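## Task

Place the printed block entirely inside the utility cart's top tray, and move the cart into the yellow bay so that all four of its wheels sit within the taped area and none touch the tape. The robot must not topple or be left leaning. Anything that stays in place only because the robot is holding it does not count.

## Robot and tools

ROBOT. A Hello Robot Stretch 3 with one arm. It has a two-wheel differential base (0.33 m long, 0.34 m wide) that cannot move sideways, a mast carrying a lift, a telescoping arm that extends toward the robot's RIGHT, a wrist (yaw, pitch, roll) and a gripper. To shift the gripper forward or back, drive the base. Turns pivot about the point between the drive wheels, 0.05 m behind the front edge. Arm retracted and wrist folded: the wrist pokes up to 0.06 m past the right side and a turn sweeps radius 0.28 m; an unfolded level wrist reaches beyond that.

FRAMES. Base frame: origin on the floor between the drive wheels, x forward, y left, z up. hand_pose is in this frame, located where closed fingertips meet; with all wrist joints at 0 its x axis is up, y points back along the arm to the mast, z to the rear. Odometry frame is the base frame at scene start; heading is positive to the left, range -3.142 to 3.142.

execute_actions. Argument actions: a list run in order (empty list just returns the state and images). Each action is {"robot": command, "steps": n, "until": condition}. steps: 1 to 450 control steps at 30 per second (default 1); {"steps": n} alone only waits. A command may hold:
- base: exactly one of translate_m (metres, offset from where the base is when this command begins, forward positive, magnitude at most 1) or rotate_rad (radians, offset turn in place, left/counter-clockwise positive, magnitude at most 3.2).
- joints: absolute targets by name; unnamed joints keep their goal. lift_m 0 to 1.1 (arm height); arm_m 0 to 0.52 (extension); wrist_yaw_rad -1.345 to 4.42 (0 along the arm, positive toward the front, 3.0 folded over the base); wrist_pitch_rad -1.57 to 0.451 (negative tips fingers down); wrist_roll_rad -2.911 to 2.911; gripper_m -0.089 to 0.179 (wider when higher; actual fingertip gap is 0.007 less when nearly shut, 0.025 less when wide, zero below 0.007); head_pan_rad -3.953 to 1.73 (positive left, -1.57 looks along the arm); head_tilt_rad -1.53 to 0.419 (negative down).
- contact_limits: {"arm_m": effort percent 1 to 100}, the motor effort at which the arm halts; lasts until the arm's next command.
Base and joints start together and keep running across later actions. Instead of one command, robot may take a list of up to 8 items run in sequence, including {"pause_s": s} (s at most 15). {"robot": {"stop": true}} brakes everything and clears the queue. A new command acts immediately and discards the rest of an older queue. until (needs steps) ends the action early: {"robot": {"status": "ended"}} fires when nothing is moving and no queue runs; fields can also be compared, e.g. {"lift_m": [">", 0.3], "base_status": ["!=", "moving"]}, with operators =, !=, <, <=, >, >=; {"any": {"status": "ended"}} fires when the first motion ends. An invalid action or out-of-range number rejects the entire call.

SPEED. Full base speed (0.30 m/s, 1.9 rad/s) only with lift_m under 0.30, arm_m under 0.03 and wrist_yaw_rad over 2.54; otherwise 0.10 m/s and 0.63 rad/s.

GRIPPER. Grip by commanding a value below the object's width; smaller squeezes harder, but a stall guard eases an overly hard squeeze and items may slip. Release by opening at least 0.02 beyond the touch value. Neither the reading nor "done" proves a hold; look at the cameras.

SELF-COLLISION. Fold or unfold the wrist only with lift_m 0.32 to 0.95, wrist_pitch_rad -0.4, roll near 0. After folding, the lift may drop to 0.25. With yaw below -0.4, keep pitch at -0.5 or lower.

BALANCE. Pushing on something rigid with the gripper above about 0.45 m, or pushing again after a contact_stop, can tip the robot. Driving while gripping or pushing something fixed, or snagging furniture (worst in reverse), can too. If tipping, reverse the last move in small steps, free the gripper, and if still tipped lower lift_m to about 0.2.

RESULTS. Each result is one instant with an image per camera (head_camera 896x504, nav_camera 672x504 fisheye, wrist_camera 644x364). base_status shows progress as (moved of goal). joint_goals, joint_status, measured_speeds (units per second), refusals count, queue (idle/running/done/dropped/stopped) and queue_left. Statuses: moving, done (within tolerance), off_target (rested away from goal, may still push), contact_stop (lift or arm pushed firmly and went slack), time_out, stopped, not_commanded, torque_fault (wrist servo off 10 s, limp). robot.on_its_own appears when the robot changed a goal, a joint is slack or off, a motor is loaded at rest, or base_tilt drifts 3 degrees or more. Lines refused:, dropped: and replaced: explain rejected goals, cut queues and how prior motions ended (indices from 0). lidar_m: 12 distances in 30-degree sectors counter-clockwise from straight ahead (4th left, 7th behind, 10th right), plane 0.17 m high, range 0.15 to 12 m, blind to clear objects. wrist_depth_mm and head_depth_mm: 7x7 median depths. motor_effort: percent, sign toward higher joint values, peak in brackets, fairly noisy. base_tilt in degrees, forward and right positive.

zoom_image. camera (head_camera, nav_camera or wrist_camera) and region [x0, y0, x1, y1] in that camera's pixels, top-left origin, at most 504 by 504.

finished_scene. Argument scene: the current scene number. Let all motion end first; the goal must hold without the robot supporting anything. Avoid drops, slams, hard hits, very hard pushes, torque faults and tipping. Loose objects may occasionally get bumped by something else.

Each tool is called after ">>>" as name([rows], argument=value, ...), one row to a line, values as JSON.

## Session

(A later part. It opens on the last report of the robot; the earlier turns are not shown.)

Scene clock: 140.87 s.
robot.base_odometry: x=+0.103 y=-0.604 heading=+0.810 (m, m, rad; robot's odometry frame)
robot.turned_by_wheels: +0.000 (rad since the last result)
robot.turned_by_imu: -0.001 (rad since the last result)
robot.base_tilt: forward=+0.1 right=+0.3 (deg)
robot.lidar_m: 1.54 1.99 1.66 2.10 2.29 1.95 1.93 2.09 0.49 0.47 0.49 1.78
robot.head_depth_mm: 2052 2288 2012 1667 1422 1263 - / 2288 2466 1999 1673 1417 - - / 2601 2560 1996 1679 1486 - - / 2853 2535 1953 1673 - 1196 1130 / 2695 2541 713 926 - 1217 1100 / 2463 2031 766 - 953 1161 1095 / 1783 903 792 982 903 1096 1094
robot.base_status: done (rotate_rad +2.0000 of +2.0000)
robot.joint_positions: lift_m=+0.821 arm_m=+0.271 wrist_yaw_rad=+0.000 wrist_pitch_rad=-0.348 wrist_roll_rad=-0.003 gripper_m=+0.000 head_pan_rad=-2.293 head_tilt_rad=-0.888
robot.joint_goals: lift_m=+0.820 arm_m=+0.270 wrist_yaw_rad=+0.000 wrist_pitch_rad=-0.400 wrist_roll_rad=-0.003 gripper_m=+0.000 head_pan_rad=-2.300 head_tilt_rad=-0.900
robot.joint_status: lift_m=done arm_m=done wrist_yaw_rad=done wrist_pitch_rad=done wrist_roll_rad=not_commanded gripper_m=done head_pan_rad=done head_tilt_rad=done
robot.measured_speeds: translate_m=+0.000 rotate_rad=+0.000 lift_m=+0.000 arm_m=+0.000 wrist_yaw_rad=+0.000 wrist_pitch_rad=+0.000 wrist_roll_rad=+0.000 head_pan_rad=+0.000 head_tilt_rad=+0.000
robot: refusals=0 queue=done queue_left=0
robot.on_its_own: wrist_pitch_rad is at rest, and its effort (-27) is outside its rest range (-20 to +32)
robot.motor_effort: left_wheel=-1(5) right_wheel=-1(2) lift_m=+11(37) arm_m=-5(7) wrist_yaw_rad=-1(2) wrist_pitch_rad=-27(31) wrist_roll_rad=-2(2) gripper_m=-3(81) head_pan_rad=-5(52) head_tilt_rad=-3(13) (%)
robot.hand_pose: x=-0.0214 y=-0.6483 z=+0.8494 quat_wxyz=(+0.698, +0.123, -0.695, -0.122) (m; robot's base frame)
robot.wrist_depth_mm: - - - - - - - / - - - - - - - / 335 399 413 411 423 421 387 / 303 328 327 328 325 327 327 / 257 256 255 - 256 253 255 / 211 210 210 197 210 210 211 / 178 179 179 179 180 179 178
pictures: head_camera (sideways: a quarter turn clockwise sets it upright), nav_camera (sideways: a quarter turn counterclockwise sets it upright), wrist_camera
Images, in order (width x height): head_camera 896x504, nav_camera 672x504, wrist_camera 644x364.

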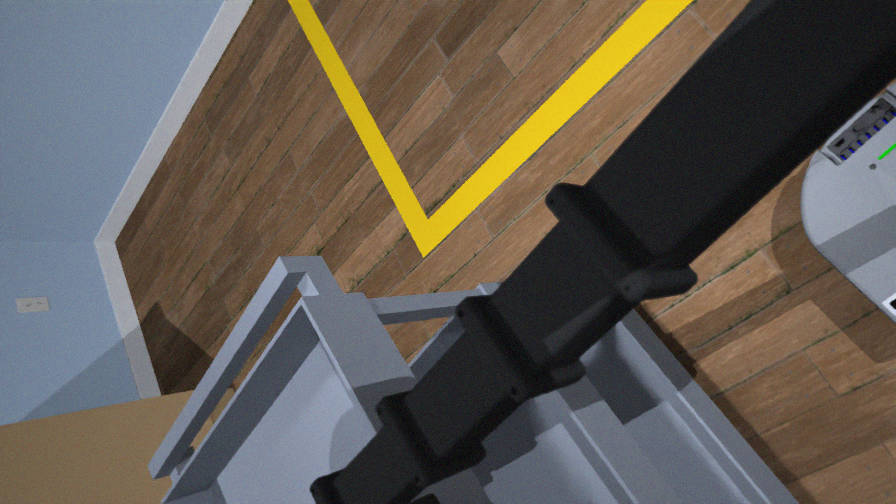

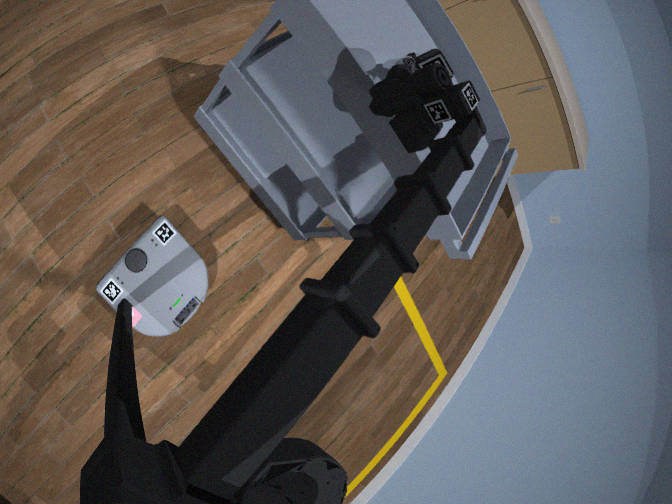

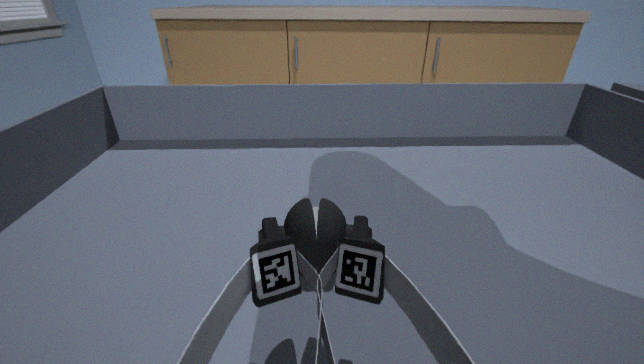

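>>> execute_actions([
  {"robot":[{"joints":{"lift_m":1.09}},{"joints":{"wrist_pitch_rad":-1.55,"wrist_roll_rad":1.57,"gripper_m":0.08,"head_pan_rad":-1.57,"head_tilt_rad":-0.9}}],"steps":450,"until":{"robot":{"status":"ended"}}},
])

Scene clock: 153.40 s.
robot.base_odometry: x=+0.103 y=-0.604 heading=+0.810 (m, m, rad; robot's odometry frame)
robot.turned_by_wheels: +0.000 (rad since the last result)
robot.turned_by_imu: -0.001 (rad since the last result)
robot.base_tilt: forward=+0.3 right=+0.5 (deg)
robot.lidar_m: 1.54 1.99 1.66 2.10 2.29 1.95 1.93 2.10 0.49 0.47 0.49 1.79
robot.head_depth_mm: 1728 904 762 943 954 1237 1094 / 1686 921 763 980 952 1216 1105 / 1739 925 766 980 961 1218 1110 / - 908 767 980 956 1215 1113 / 1811 920 767 979 960 1193 1095 / 1826 910 770 973 941 1221 1097 / 1844 2296 726 658 1416 1235 1095
robot.base_status: done (rotate_rad +1.9999 of +2.0000)
robot.joint_positions: lift_m=+1.089 arm_m=+0.270 wrist_yaw_rad=+0.001 wrist_pitch_rad=-1.541 wrist_roll_rad=+1.564 gripper_m=+0.080 head_pan_rad=-1.577 head_tilt_rad=-0.888
robot.joint_goals: lift_m=+1.090 arm_m=+0.270 wrist_yaw_rad=+0.000 wrist_pitch_rad=-1.550 wrist_roll_rad=+1.570 gripper_m=+0.080 head_pan_rad=-1.570 head_tilt_rad=-0.900
robot.joint_status: lift_m=done arm_m=done wrist_yaw_rad=done wrist_pitch_rad=done wrist_roll_rad=done gripper_m=done head_pan_rad=done head_tilt_rad=done
robot.measured_speeds: translate_m=+0.000 rotate_rad=+0.000 lift_m=+0.000 arm_m=+0.000 wrist_yaw_rad=+0.000 wrist_pitch_rad=+0.000 wrist_roll_rad=+0.000 head_pan_rad=+0.000 head_tilt_rad=+0.000
robot: refusals=0 queue=done queue_left=0
robot.motor_effort: left_wheel=-3(3) right_wheel=+1(1) lift_m=+37(38) arm_m=-3(5) wrist_yaw_rad=+0(0) wrist_pitch_rad=-5(28) wrist_roll_rad=+2(1) gripper_m=+1(78) head_pan_rad=+4(51) head_tilt_rad=-3(4) (%)
robot.hand_pose: x=-0.0215 y=-0.3986 z=+0.9712 quat_wxyz=(+0.003, +0.002, -0.717, -0.697) (m; robot's base frame)
robot.wrist_depth_mm: 305 303 303 - - - - / 316 313 314 - - - - / 322 323 323 - - - - / 334 331 332 - - - - / 343 342 668 - - - - / 357 354 378 - - - - / 368 370 371 - - - -
pictures: head_camera (sideways: a quarter turn clockwise sets it upright), nav_camera (sideways: a quarter turn counterclockwise sets it upright), wrist_camera
Images, in order (width x height): head_camera 896x504, nav_camera 672x504, wrist_camera 644x364.

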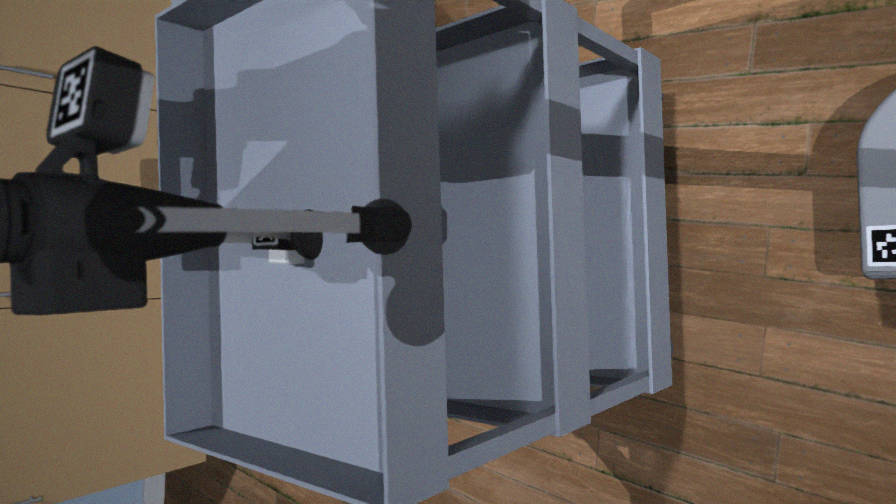

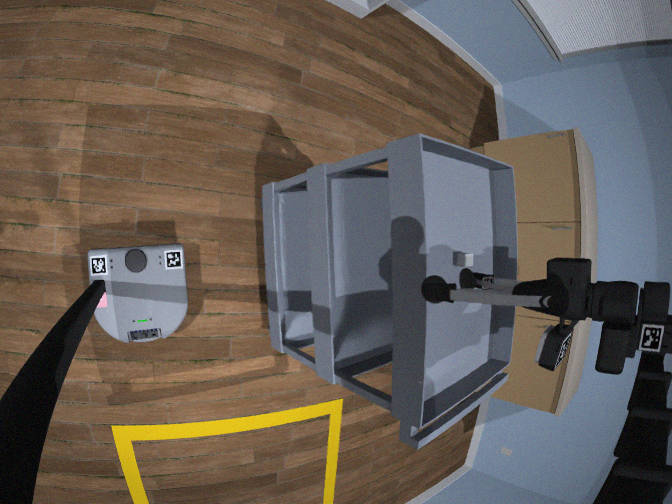

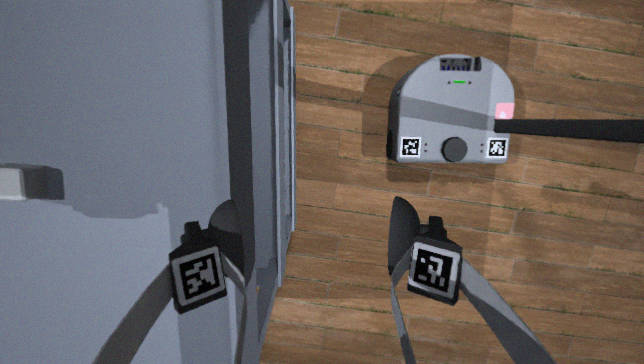

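>>> execute_actions([
  {"robot":[{"joints":{"arm_m":0.345}},{"joints":{"lift_m":0.95}},{"joints":{"gripper_m":-0.02}},{"joints":{"arm_m":0.13,"head_pan_rad":-2.6,"head_tilt_rad":-1.0}}],"steps":450,"until":{"robot":{"status":"ended"}}},
])

Scene clock: 168.07 s.
robot.base_odometry: x=+0.103 y=-0.604 heading=+0.810 (m, m, rad; robot's odometry frame)
robot.turned_by_wheels: +0.000 (rad since the last result)
robot.turned_by_imu: -0.001 (rad since the last result)
robot.base_tilt: forward=+0.2 right=+0.6 (deg)
robot.lidar_m: 1.54 1.99 1.66 2.11 2.30 1.96 1.93 0.37 0.28 0.27 0.28 1.78
robot.head_depth_mm: 1790 2001 1792 - - 1184 1085 / 1916 2086 1835 - - 1197 1080 / 2068 2132 1865 - 1286 1224 - / 2230 2133 1877 - 1300 1229 - / 2450 2150 - - 880 1149 1106 / 2531 2214 - - 839 794 1053 / 2652 2220 - - 494 755 932
robot.base_status: done (rotate_rad +2.0000 of +2.0000)
robot.joint_positions: lift_m=+0.950 arm_m=+0.131 wrist_yaw_rad=-0.001 wrist_pitch_rad=-1.514 wrist_roll_rad=+1.570 gripper_m=-0.019 head_pan_rad=-2.593 head_tilt_rad=-0.987
robot.joint_goals: lift_m=+0.950 arm_m=+0.130 wrist_yaw_rad=+0.000 wrist_pitch_rad=-1.550 wrist_roll_rad=+1.570 gripper_m=-0.020 head_pan_rad=-2.600 head_tilt_rad=-1.000
robot.joint_status: lift_m=done arm_m=done wrist_yaw_rad=done wrist_pitch_rad=done wrist_roll_rad=done gripper_m=done head_pan_rad=done head_tilt_rad=done
robot.measured_speeds: translate_m=+0.000 rotate_rad=+0.000 lift_m=+0.000 arm_m=+0.000 wrist_yaw_rad=+0.000 wrist_pitch_rad=+0.000 wrist_roll_rad=+0.000 head_pan_rad=+0.000 head_tilt_rad=+0.000
robot: refusals=0 queue=done queue_left=0
robot.motor_effort: left_wheel=-1(3) right_wheel=-1(1) lift_m=+19(36) arm_m=-5(7) wrist_yaw_rad=+0(1) wrist_pitch_rad=-18(48) wrist_roll_rad=+0(1) gripper_m=-16(88) head_pan_rad=-4(55) head_tilt_rad=-4(12) (%)
robot.hand_pose: x=-0.0215 y=-0.2655 z=+0.8318 quat_wxyz=(+0.000, +0.000, -0.726, -0.687) (m; robot's base frame)
robot.wrist_depth_mm: 180 179 178 179 868 899 875 / 185 185 183 183 - 904 912 / 191 191 188 189 - 968 911 / 197 196 195 195 - 959 951 / 204 202 201 - - - - / 210 210 207 210 - - - / 218 217 215 - - - -
pictures: head_camera (sideways: a quarter turn clockwise sets it upright), nav_camera (sideways: a quarter turn counterclockwise sets it upright), wrist_camera
Images, in order (width x height): head_camera 896x504, nav_camera 672x504, wrist_camera 644x364.

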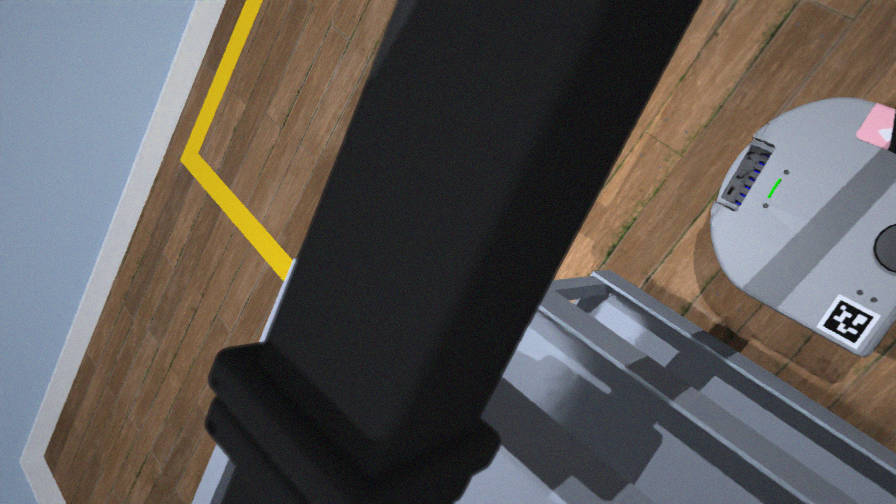

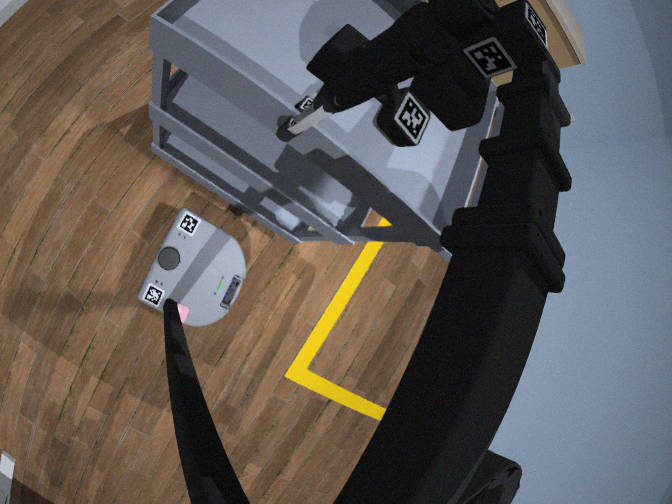

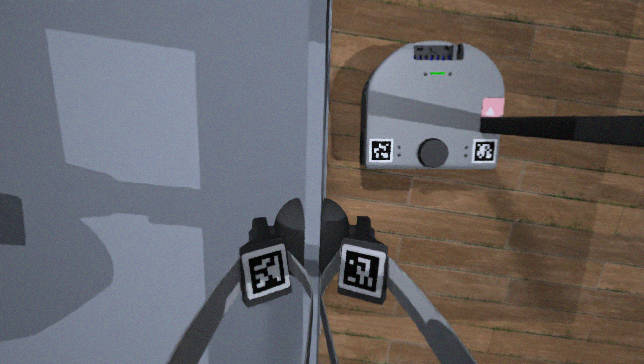

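>>> execute_actions([
  {"robot":[{"base":{"translate_m":-1.0}},{"base":{"translate_m":-0.15}},{"joints":{"gripper_m":0.07}},{"joints":{"lift_m":1.08,"head_pan_rad":-1.57,"head_tilt_rad":-1.2}}],"steps":450,"until":{"robot":{"status":"ended"}}},
  {"robot":{"base":{"translate_m":0.0}},"steps":200,"until":{"robot":{"status":"ended"}}},
])

Scene clock: 193.60 s.
robot.base_odometry: x=-0.689 y=-1.437 heading=+0.810 (m, m, rad; robot's odometry frame)
robot.turned_by_wheels: +0.000 (rad since the last result)
robot.turned_by_imu: -0.004 (rad since the last result)
robot.base_tilt: forward=+0.0 right=+0.4 (deg)
robot.lidar_m: 2.68 2.29 2.29 1.81 1.00 0.80 0.79 0.85 0.34 0.18 0.15 0.15
robot.head_depth_mm: 717 820 960 - - 1183 1085 / 764 883 1029 - - 1205 1081 / 826 967 1111 - 1281 1226 - / 894 1060 1215 - 1317 1220 - / 971 1169 - - 1340 1202 1114 / 1067 1261 - - 1352 1096 915 / 1182 1443 - - 851 745 684
robot.base_status: done (translate_m +0.0000 of +0.0000)
robot.joint_positions: lift_m=+0.950 arm_m=+0.130 wrist_yaw_rad=+0.178 wrist_pitch_rad=-1.550 wrist_roll_rad=+1.564 gripper_m=+0.070 head_pan_rad=-2.593 head_tilt_rad=-0.988
robot.joint_goals: lift_m=+0.950 arm_m=+0.130 wrist_yaw_rad=+0.175 wrist_pitch_rad=-1.550 wrist_roll_rad=+1.570 gripper_m=+0.070 head_pan_rad=-2.600 head_tilt_rad=-1.000
robot.joint_status: lift_m=done arm_m=done wrist_yaw_rad=done wrist_pitch_rad=done wrist_roll_rad=done gripper_m=done head_pan_rad=done head_tilt_rad=done
robot.measured_speeds: translate_m=+0.000 rotate_rad=+0.000 lift_m=+0.000 arm_m=+0.000 wrist_yaw_rad=+0.000 wrist_pitch_rad=+0.000 wrist_roll_rad=+0.000 head_pan_rad=+0.000 head_tilt_rad=+0.000
robot: refusals=0 queue=done queue_left=0
robot.on_its_own: wrist_yaw_rad is held at +0.175, not at your +0.000, by its stall guard, which is not easing now
robot.motor_effort: left_wheel=-2(12) right_wheel=+0(14) lift_m=+20(20) arm_m=-2(4) wrist_yaw_rad=-4(34) wrist_pitch_rad=-1(18) wrist_roll_rad=+2(21) gripper_m=+0(80) head_pan_rad=-5(5) head_tilt_rad=-4(4) (%)
robot.hand_pose: x=-0.0249 y=-0.2565 z=+0.8323 quat_wxyz=(+0.065, +0.066, -0.711, -0.697) (m; robot's base frame)
robot.wrist_depth_mm: 176 143 888 884 885 882 899 / 181 180 487 894 916 930 947 / 186 187 162 951 - 983 971 / 192 192 183 517 - - - / 198 199 200 177 - - - / 205 206 207 204 441 - - / 212 213 215 215 207 - -
pictures: head_camera (sideways: a quarter turn clockwise sets it upright), nav_camera (sideways: a quarter turn counterclockwise sets it upright), wrist_camera
Images, in order (width x height): head_camera 896x504, nav_camera 672x504, wrist_camera 644x364.

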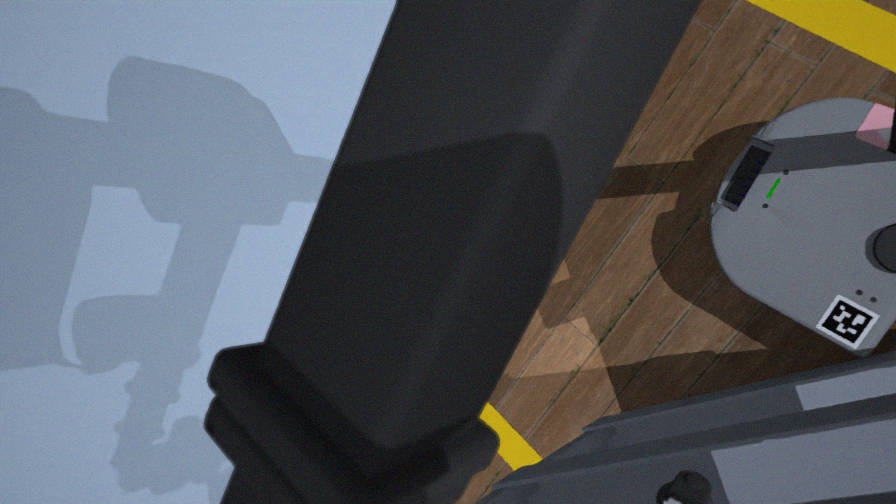

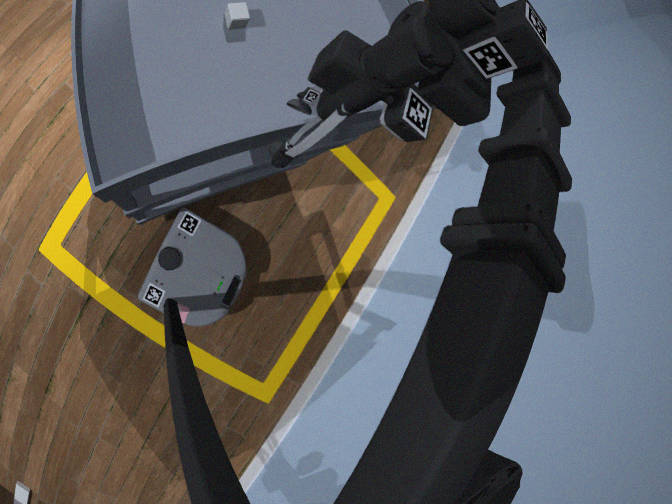

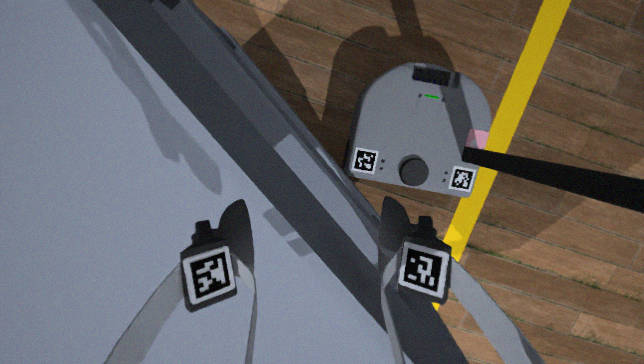

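>>> execute_actions([
  {"robot":[{"joints":{"lift_m":1.08}},{"joints":{"arm_m":0,"wrist_yaw_rad":0},"base":{"translate_m":-0.2}},{"base":{"rotate_rad":1.5}},{"base":{"translate_m":0.75},"joints":{"head_pan_rad":-3.0,"head_tilt_rad":-0.9}}],"steps":450,"until":{"robot":{"status":"ended"}}},
  {"steps":200,"until":{"robot":{"status":"ended"}}},
])

Scene clock: 216.37 s.
robot.base_odometry: x=-1.333 y=-1.028 heading=+2.310 (m, m, rad; robot's odometry frame)
robot.turned_by_wheels: +1.500 (rad since the last result)
robot.turned_by_imu: +1.524 (rad since the last result)
robot.base_tilt: forward=+0.2 right=+0.5 (deg)
robot.lidar_m: 1.53 0.70 0.53 0.54 0.57 0.83 0.96 0.85 3.00 3.22 1.97 1.15
robot.head_depth_mm: - 2492 1976 1655 1415 1227 1094 / - 2494 1980 1643 1404 1236 1094 / - 2393 1916 1648 1412 1231 - / - 1442 1605 1584 1403 1231 - / - 1062 1288 1531 1405 1230 1133 / - 908 1178 1493 1418 1232 1094 / - 1020 1333 1570 1411 1235 1103
robot.base_status: done (translate_m +0.7500 of +0.7500)
robot.joint_positions: lift_m=+1.079 arm_m=+0.000 wrist_yaw_rad=+0.002 wrist_pitch_rad=-1.549 wrist_roll_rad=+1.565 gripper_m=+0.070 head_pan_rad=-2.993 head_tilt_rad=-0.902
robot.joint_goals: lift_m=+1.080 arm_m=+0.000 wrist_yaw_rad=+0.000 wrist_pitch_rad=-1.550 wrist_roll_rad=+1.570 gripper_m=+0.070 head_pan_rad=-3.000 head_tilt_rad=-0.900
robot.joint_status: lift_m=done arm_m=done wrist_yaw_rad=done wrist_pitch_rad=done wrist_roll_rad=done gripper_m=done head_pan_rad=done head_tilt_rad=done
robot.measured_speeds: translate_m=+0.000 rotate_rad=+0.000 lift_m=+0.000 arm_m=+0.000 wrist_yaw_rad=+0.000 wrist_pitch_rad=+0.000 wrist_roll_rad=+0.000 head_pan_rad=+0.000 head_tilt_rad=+0.000
robot: refusals=0 queue=done queue_left=0
robot.motor_effort: left_wheel=-5(10) right_wheel=+1(3) lift_m=+36(38) arm_m=-3(3) wrist_yaw_rad=-3(7) wrist_pitch_rad=-1(1) wrist_roll_rad=+1(2) gripper_m=+0(1) head_pan_rad=-5(39) head_tilt_rad=+1(9) (%)
robot.hand_pose: x=-0.0216 y=-0.1266 z=+0.9613 quat_wxyz=(+0.003, +0.003, -0.715, -0.700) (m; robot's base frame)
robot.wrist_depth_mm: - - - - - - 789 / - - - - - - 781 / - - - - - - - / - - - - - - 750 / - - - - - - 738 / - - - - - 987 694 / - - - - - - 684
pictures: head_camera (sideways: a quarter turn clockwise sets it upright), nav_camera (sideways: a quarter turn counterclockwise sets it upright), wrist_camera
Images, in order (width x height): head_camera 896x504, nav_camera 672x504, wrist_camera 644x364.

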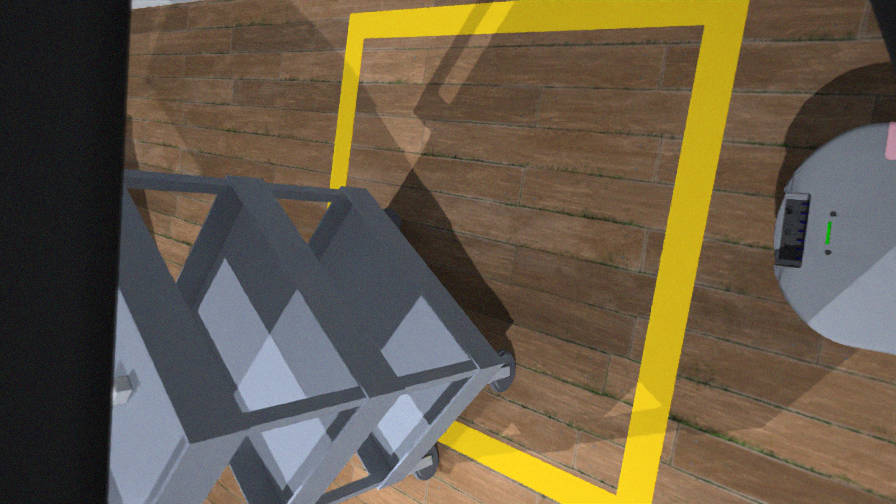

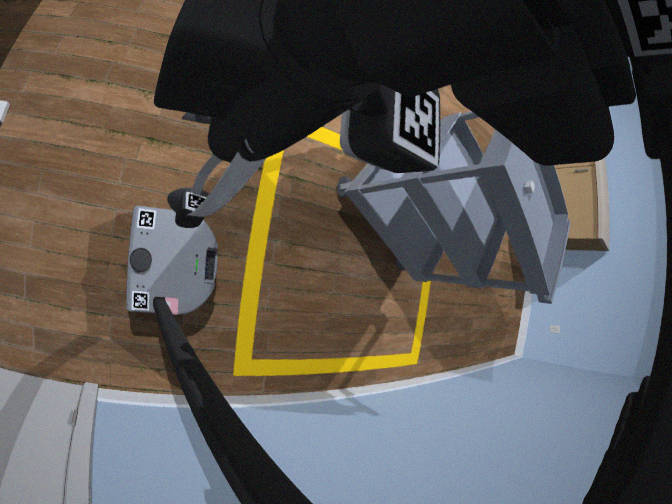

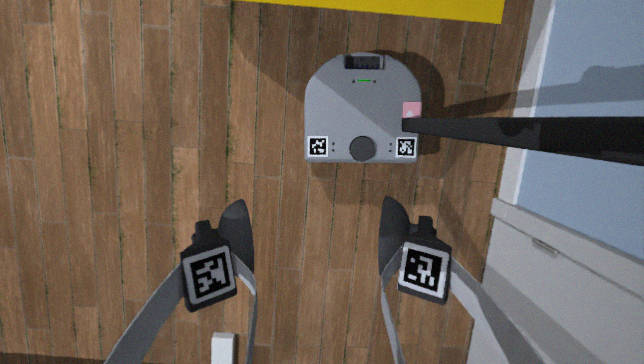

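>>> execute_actions([
  {"robot":[{"base":{"rotate_rad":-0.35},"joints":{"head_pan_rad":-1.57}},{"base":{"translate_m":-0.66}},{"base":{"rotate_rad":-0.34}},{"joints":{"arm_m":0.45}}],"steps":450,"until":{"robot":{"status":"ended"}}},
])

Scene clock: 248.70 s.
robot.base_odometry: x=-1.082 y=-1.638 heading=+1.620 (m, m, rad; robot's odometry frame)
robot.turned_by_wheels: -0.690 (rad since the last result)
robot.turned_by_imu: -0.705 (rad since the last result)
robot.base_tilt: forward=+0.2 right=+0.4 (deg)
robot.lidar_m: 2.32 1.82 0.56 0.38 0.35 0.36 0.46 0.99 0.59 0.56 0.57 3.45
robot.head_depth_mm: 2033 880 725 1012 1376 1235 1088 / 2223 942 719 1035 1299 1230 1109 / 2533 946 775 1041 1301 1232 1122 / 3153 947 714 1040 1246 1235 1107 / 3301 938 705 1038 1244 1236 1092 / 3170 934 754 1017 1299 1233 1097 / 3051 924 713 1586 1414 1238 1101
robot.base_status: done (rotate_rad -0.3398 of -0.3400)
robot.joint_positions: lift_m=+1.079 arm_m=+0.444 wrist_yaw_rad=+0.001 wrist_pitch_rad=-1.548 wrist_roll_rad=+1.566 gripper_m=+0.070 head_pan_rad=-1.577 head_tilt_rad=-0.902
robot.joint_goals: lift_m=+1.080 arm_m=+0.450 wrist_yaw_rad=+0.000 wrist_pitch_rad=-1.550 wrist_roll_rad=+1.570 gripper_m=+0.070 head_pan_rad=-1.570 head_tilt_rad=-0.900
robot.joint_status: lift_m=done arm_m=moving wrist_yaw_rad=done wrist_pitch_rad=done wrist_roll_rad=done gripper_m=done head_pan_rad=done head_tilt_rad=done
robot.measured_speeds: translate_m=+0.000 rotate_rad=+0.000 lift_m=+0.000 arm_m=+0.041 wrist_yaw_rad=+0.000 wrist_pitch_rad=+0.000 wrist_roll_rad=+0.000 head_pan_rad=+0.000 head_tilt_rad=+0.000
robot: refusals=0 queue=running queue_left=0
robot.motor_effort: left_wheel=+5(13) right_wheel=-3(6) lift_m=+37(37) arm_m=+4(3) wrist_yaw_rad=-1(4) wrist_pitch_rad=-2(2) wrist_roll_rad=+1(1) gripper_m=+0(0) head_pan_rad=+4(56) head_tilt_rad=+1(1) (%)
robot.hand_pose: x=-0.0216 y=-0.5708 z=+0.9613 quat_wxyz=(+0.002, +0.002, -0.715, -0.699) (m; robot's base frame)
robot.wrist_depth_mm: 293 293 297 302 - - 852 / 302 304 304 307 - - 949 / 312 309 311 319 - - - / 314 320 325 330 - - - / 333 332 334 335 - - - / 339 340 346 347 - - - / 353 352 354 357 - - -
pictures: head_camera (sideways: a quarter turn clockwise sets it upright), nav_camera (sideways: a quarter turn counterclockwise sets it upright), wrist_camera
Images, in order (width x height): head_camera 896x504, nav_camera 672x504, wrist_camera 644x364.

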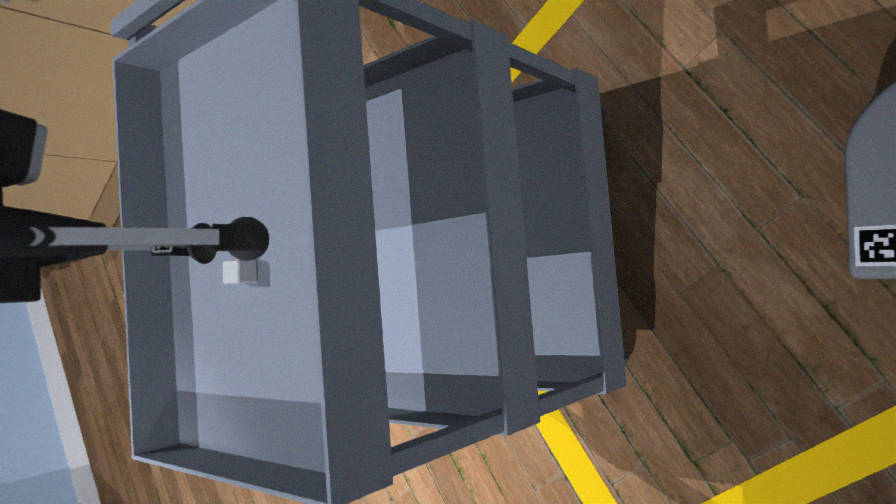

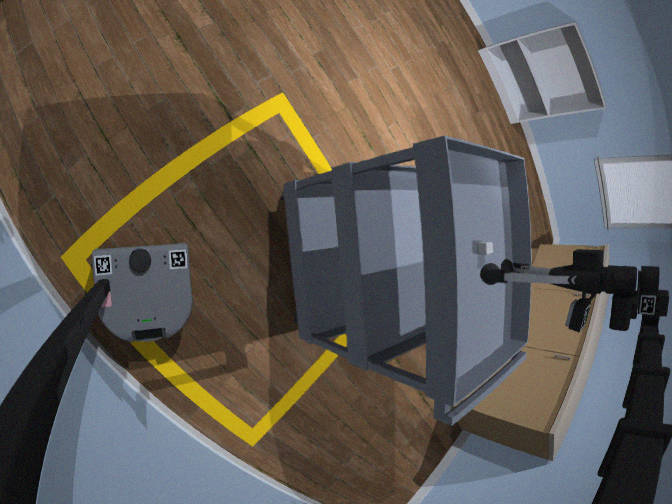

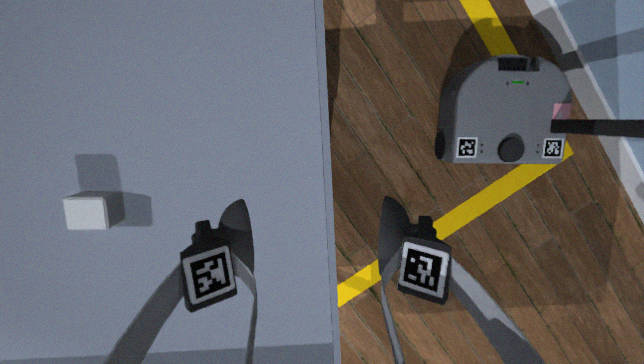

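>>> execute_actions([
  {"robot":[{"joints":{"arm_m":0.435}},{"joints":{"lift_m":0.95}},{"joints":{"gripper_m":-0.02}},{"joints":{"arm_m":0.1}},{"joints":{"gripper_m":0.07}},{"joints":{"lift_m":1.08}},{"joints":{"arm_m":0}}],"steps":450,"until":{"robot":{"status":"ended"}}},
  {"steps":200,"until":{"robot":{"status":"ended"}}},
  {"robot":{"base":{"translate_m":0.9},"joints":{"head_pan_rad":-2.6}},"steps":400,"until":{"robot":{"status":"ended"}}},
])

Scene clock: 280.10 s.
robot.base_odometry: x=-1.126 y=-0.739 heading=+1.620 (m, m, rad; robot's odometry frame)
robot.turned_by_wheels: +0.000 (rad since the last result)
robot.turned_by_imu: +0.001 (rad since the last result)
robot.base_tilt: forward=+0.0 right=+0.4 (deg)
robot.lidar_m: 1.54 0.98 1.40 0.93 0.88 0.90 0.93 0.70 0.94 3.00 2.71 1.63
robot.head_depth_mm: - 1793 1917 1647 1407 1227 1089 / 1153 974 1327 1565 1408 1227 1111 / 1149 946 919 1124 1388 1229 - / 1154 946 1214 1359 1389 1232 - / 1112 979 1243 1464 1405 1238 1113 / 2407 933 1832 1717 1383 1229 1133 / 2361 2571 - - 1362 1237 1129
robot.base_status: done (translate_m +0.9000 of +0.9000)
robot.joint_positions: lift_m=+1.079 arm_m=+0.000 wrist_yaw_rad=+0.001 wrist_pitch_rad=-1.542 wrist_roll_rad=+1.570 gripper_m=+0.070 head_pan_rad=-2.593 head_tilt_rad=-0.902
robot.joint_goals: lift_m=+1.080 arm_m=+0.000 wrist_yaw_rad=+0.000 wrist_pitch_rad=-1.550 wrist_roll_rad=+1.570 gripper_m=+0.070 head_pan_rad=-2.600 head_tilt_rad=-0.900
robot.joint_status: lift_m=done arm_m=done wrist_yaw_rad=done wrist_pitch_rad=done wrist_roll_rad=done gripper_m=done head_pan_rad=done head_tilt_rad=done
robot.measured_speeds: translate_m=+0.000 rotate_rad=+0.000 lift_m=+0.000 arm_m=+0.000 wrist_yaw_rad=+0.000 wrist_pitch_rad=+0.000 wrist_roll_rad=+0.000 head_pan_rad=+0.000 head_tilt_rad=+0.000
robot: refusals=0 queue=done queue_left=0
robot.motor_effort: left_wheel=+3(10) right_wheel=-2(3) lift_m=+37(37) arm_m=-3(9) wrist_yaw_rad=+0(4) wrist_pitch_rad=-5(52) wrist_roll_rad=+0(1) gripper_m=+0(86) head_pan_rad=-5(56) head_tilt_rad=+0(1) (%)
robot.hand_pose: x=-0.0215 y=-0.1283 z=+0.9612 quat_wxyz=(+0.001, +0.000, -0.717, -0.697) (m; robot's base frame)
robot.wrist_depth_mm: - - - - - - - / - - - - - - - / - - - - - - - / - - - - - - - / - - - - - - - / - - - - - - - / - - - - - - -
pictures: head_camera (sideways: a quarter turn clockwise sets it upright), nav_camera (sideways: a quarter turn counterclockwise sets it upright), wrist_camera
Images, in order (width x height): head_camera 896x504, nav_camera 672x504, wrist_camera 644x364.

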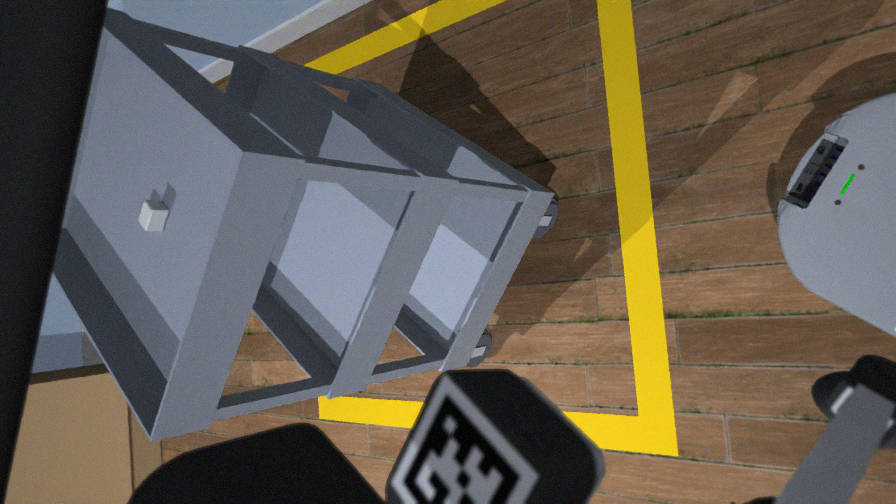

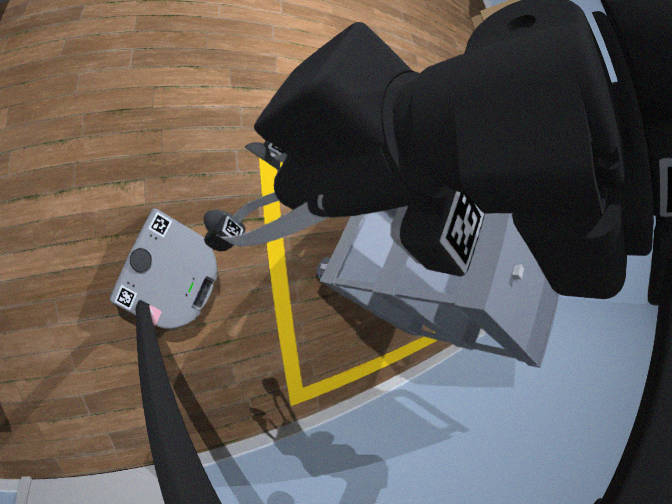

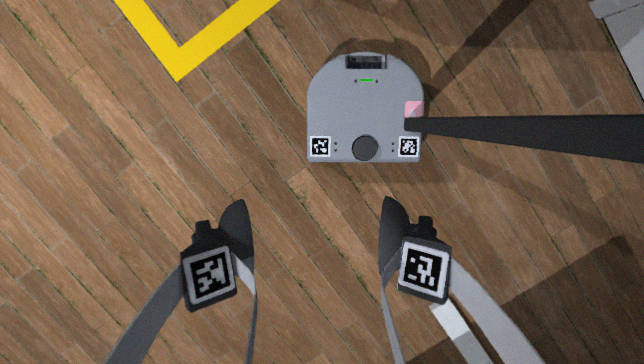

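>>> finished_scene(scene=1)

The scene is finished: the task was done.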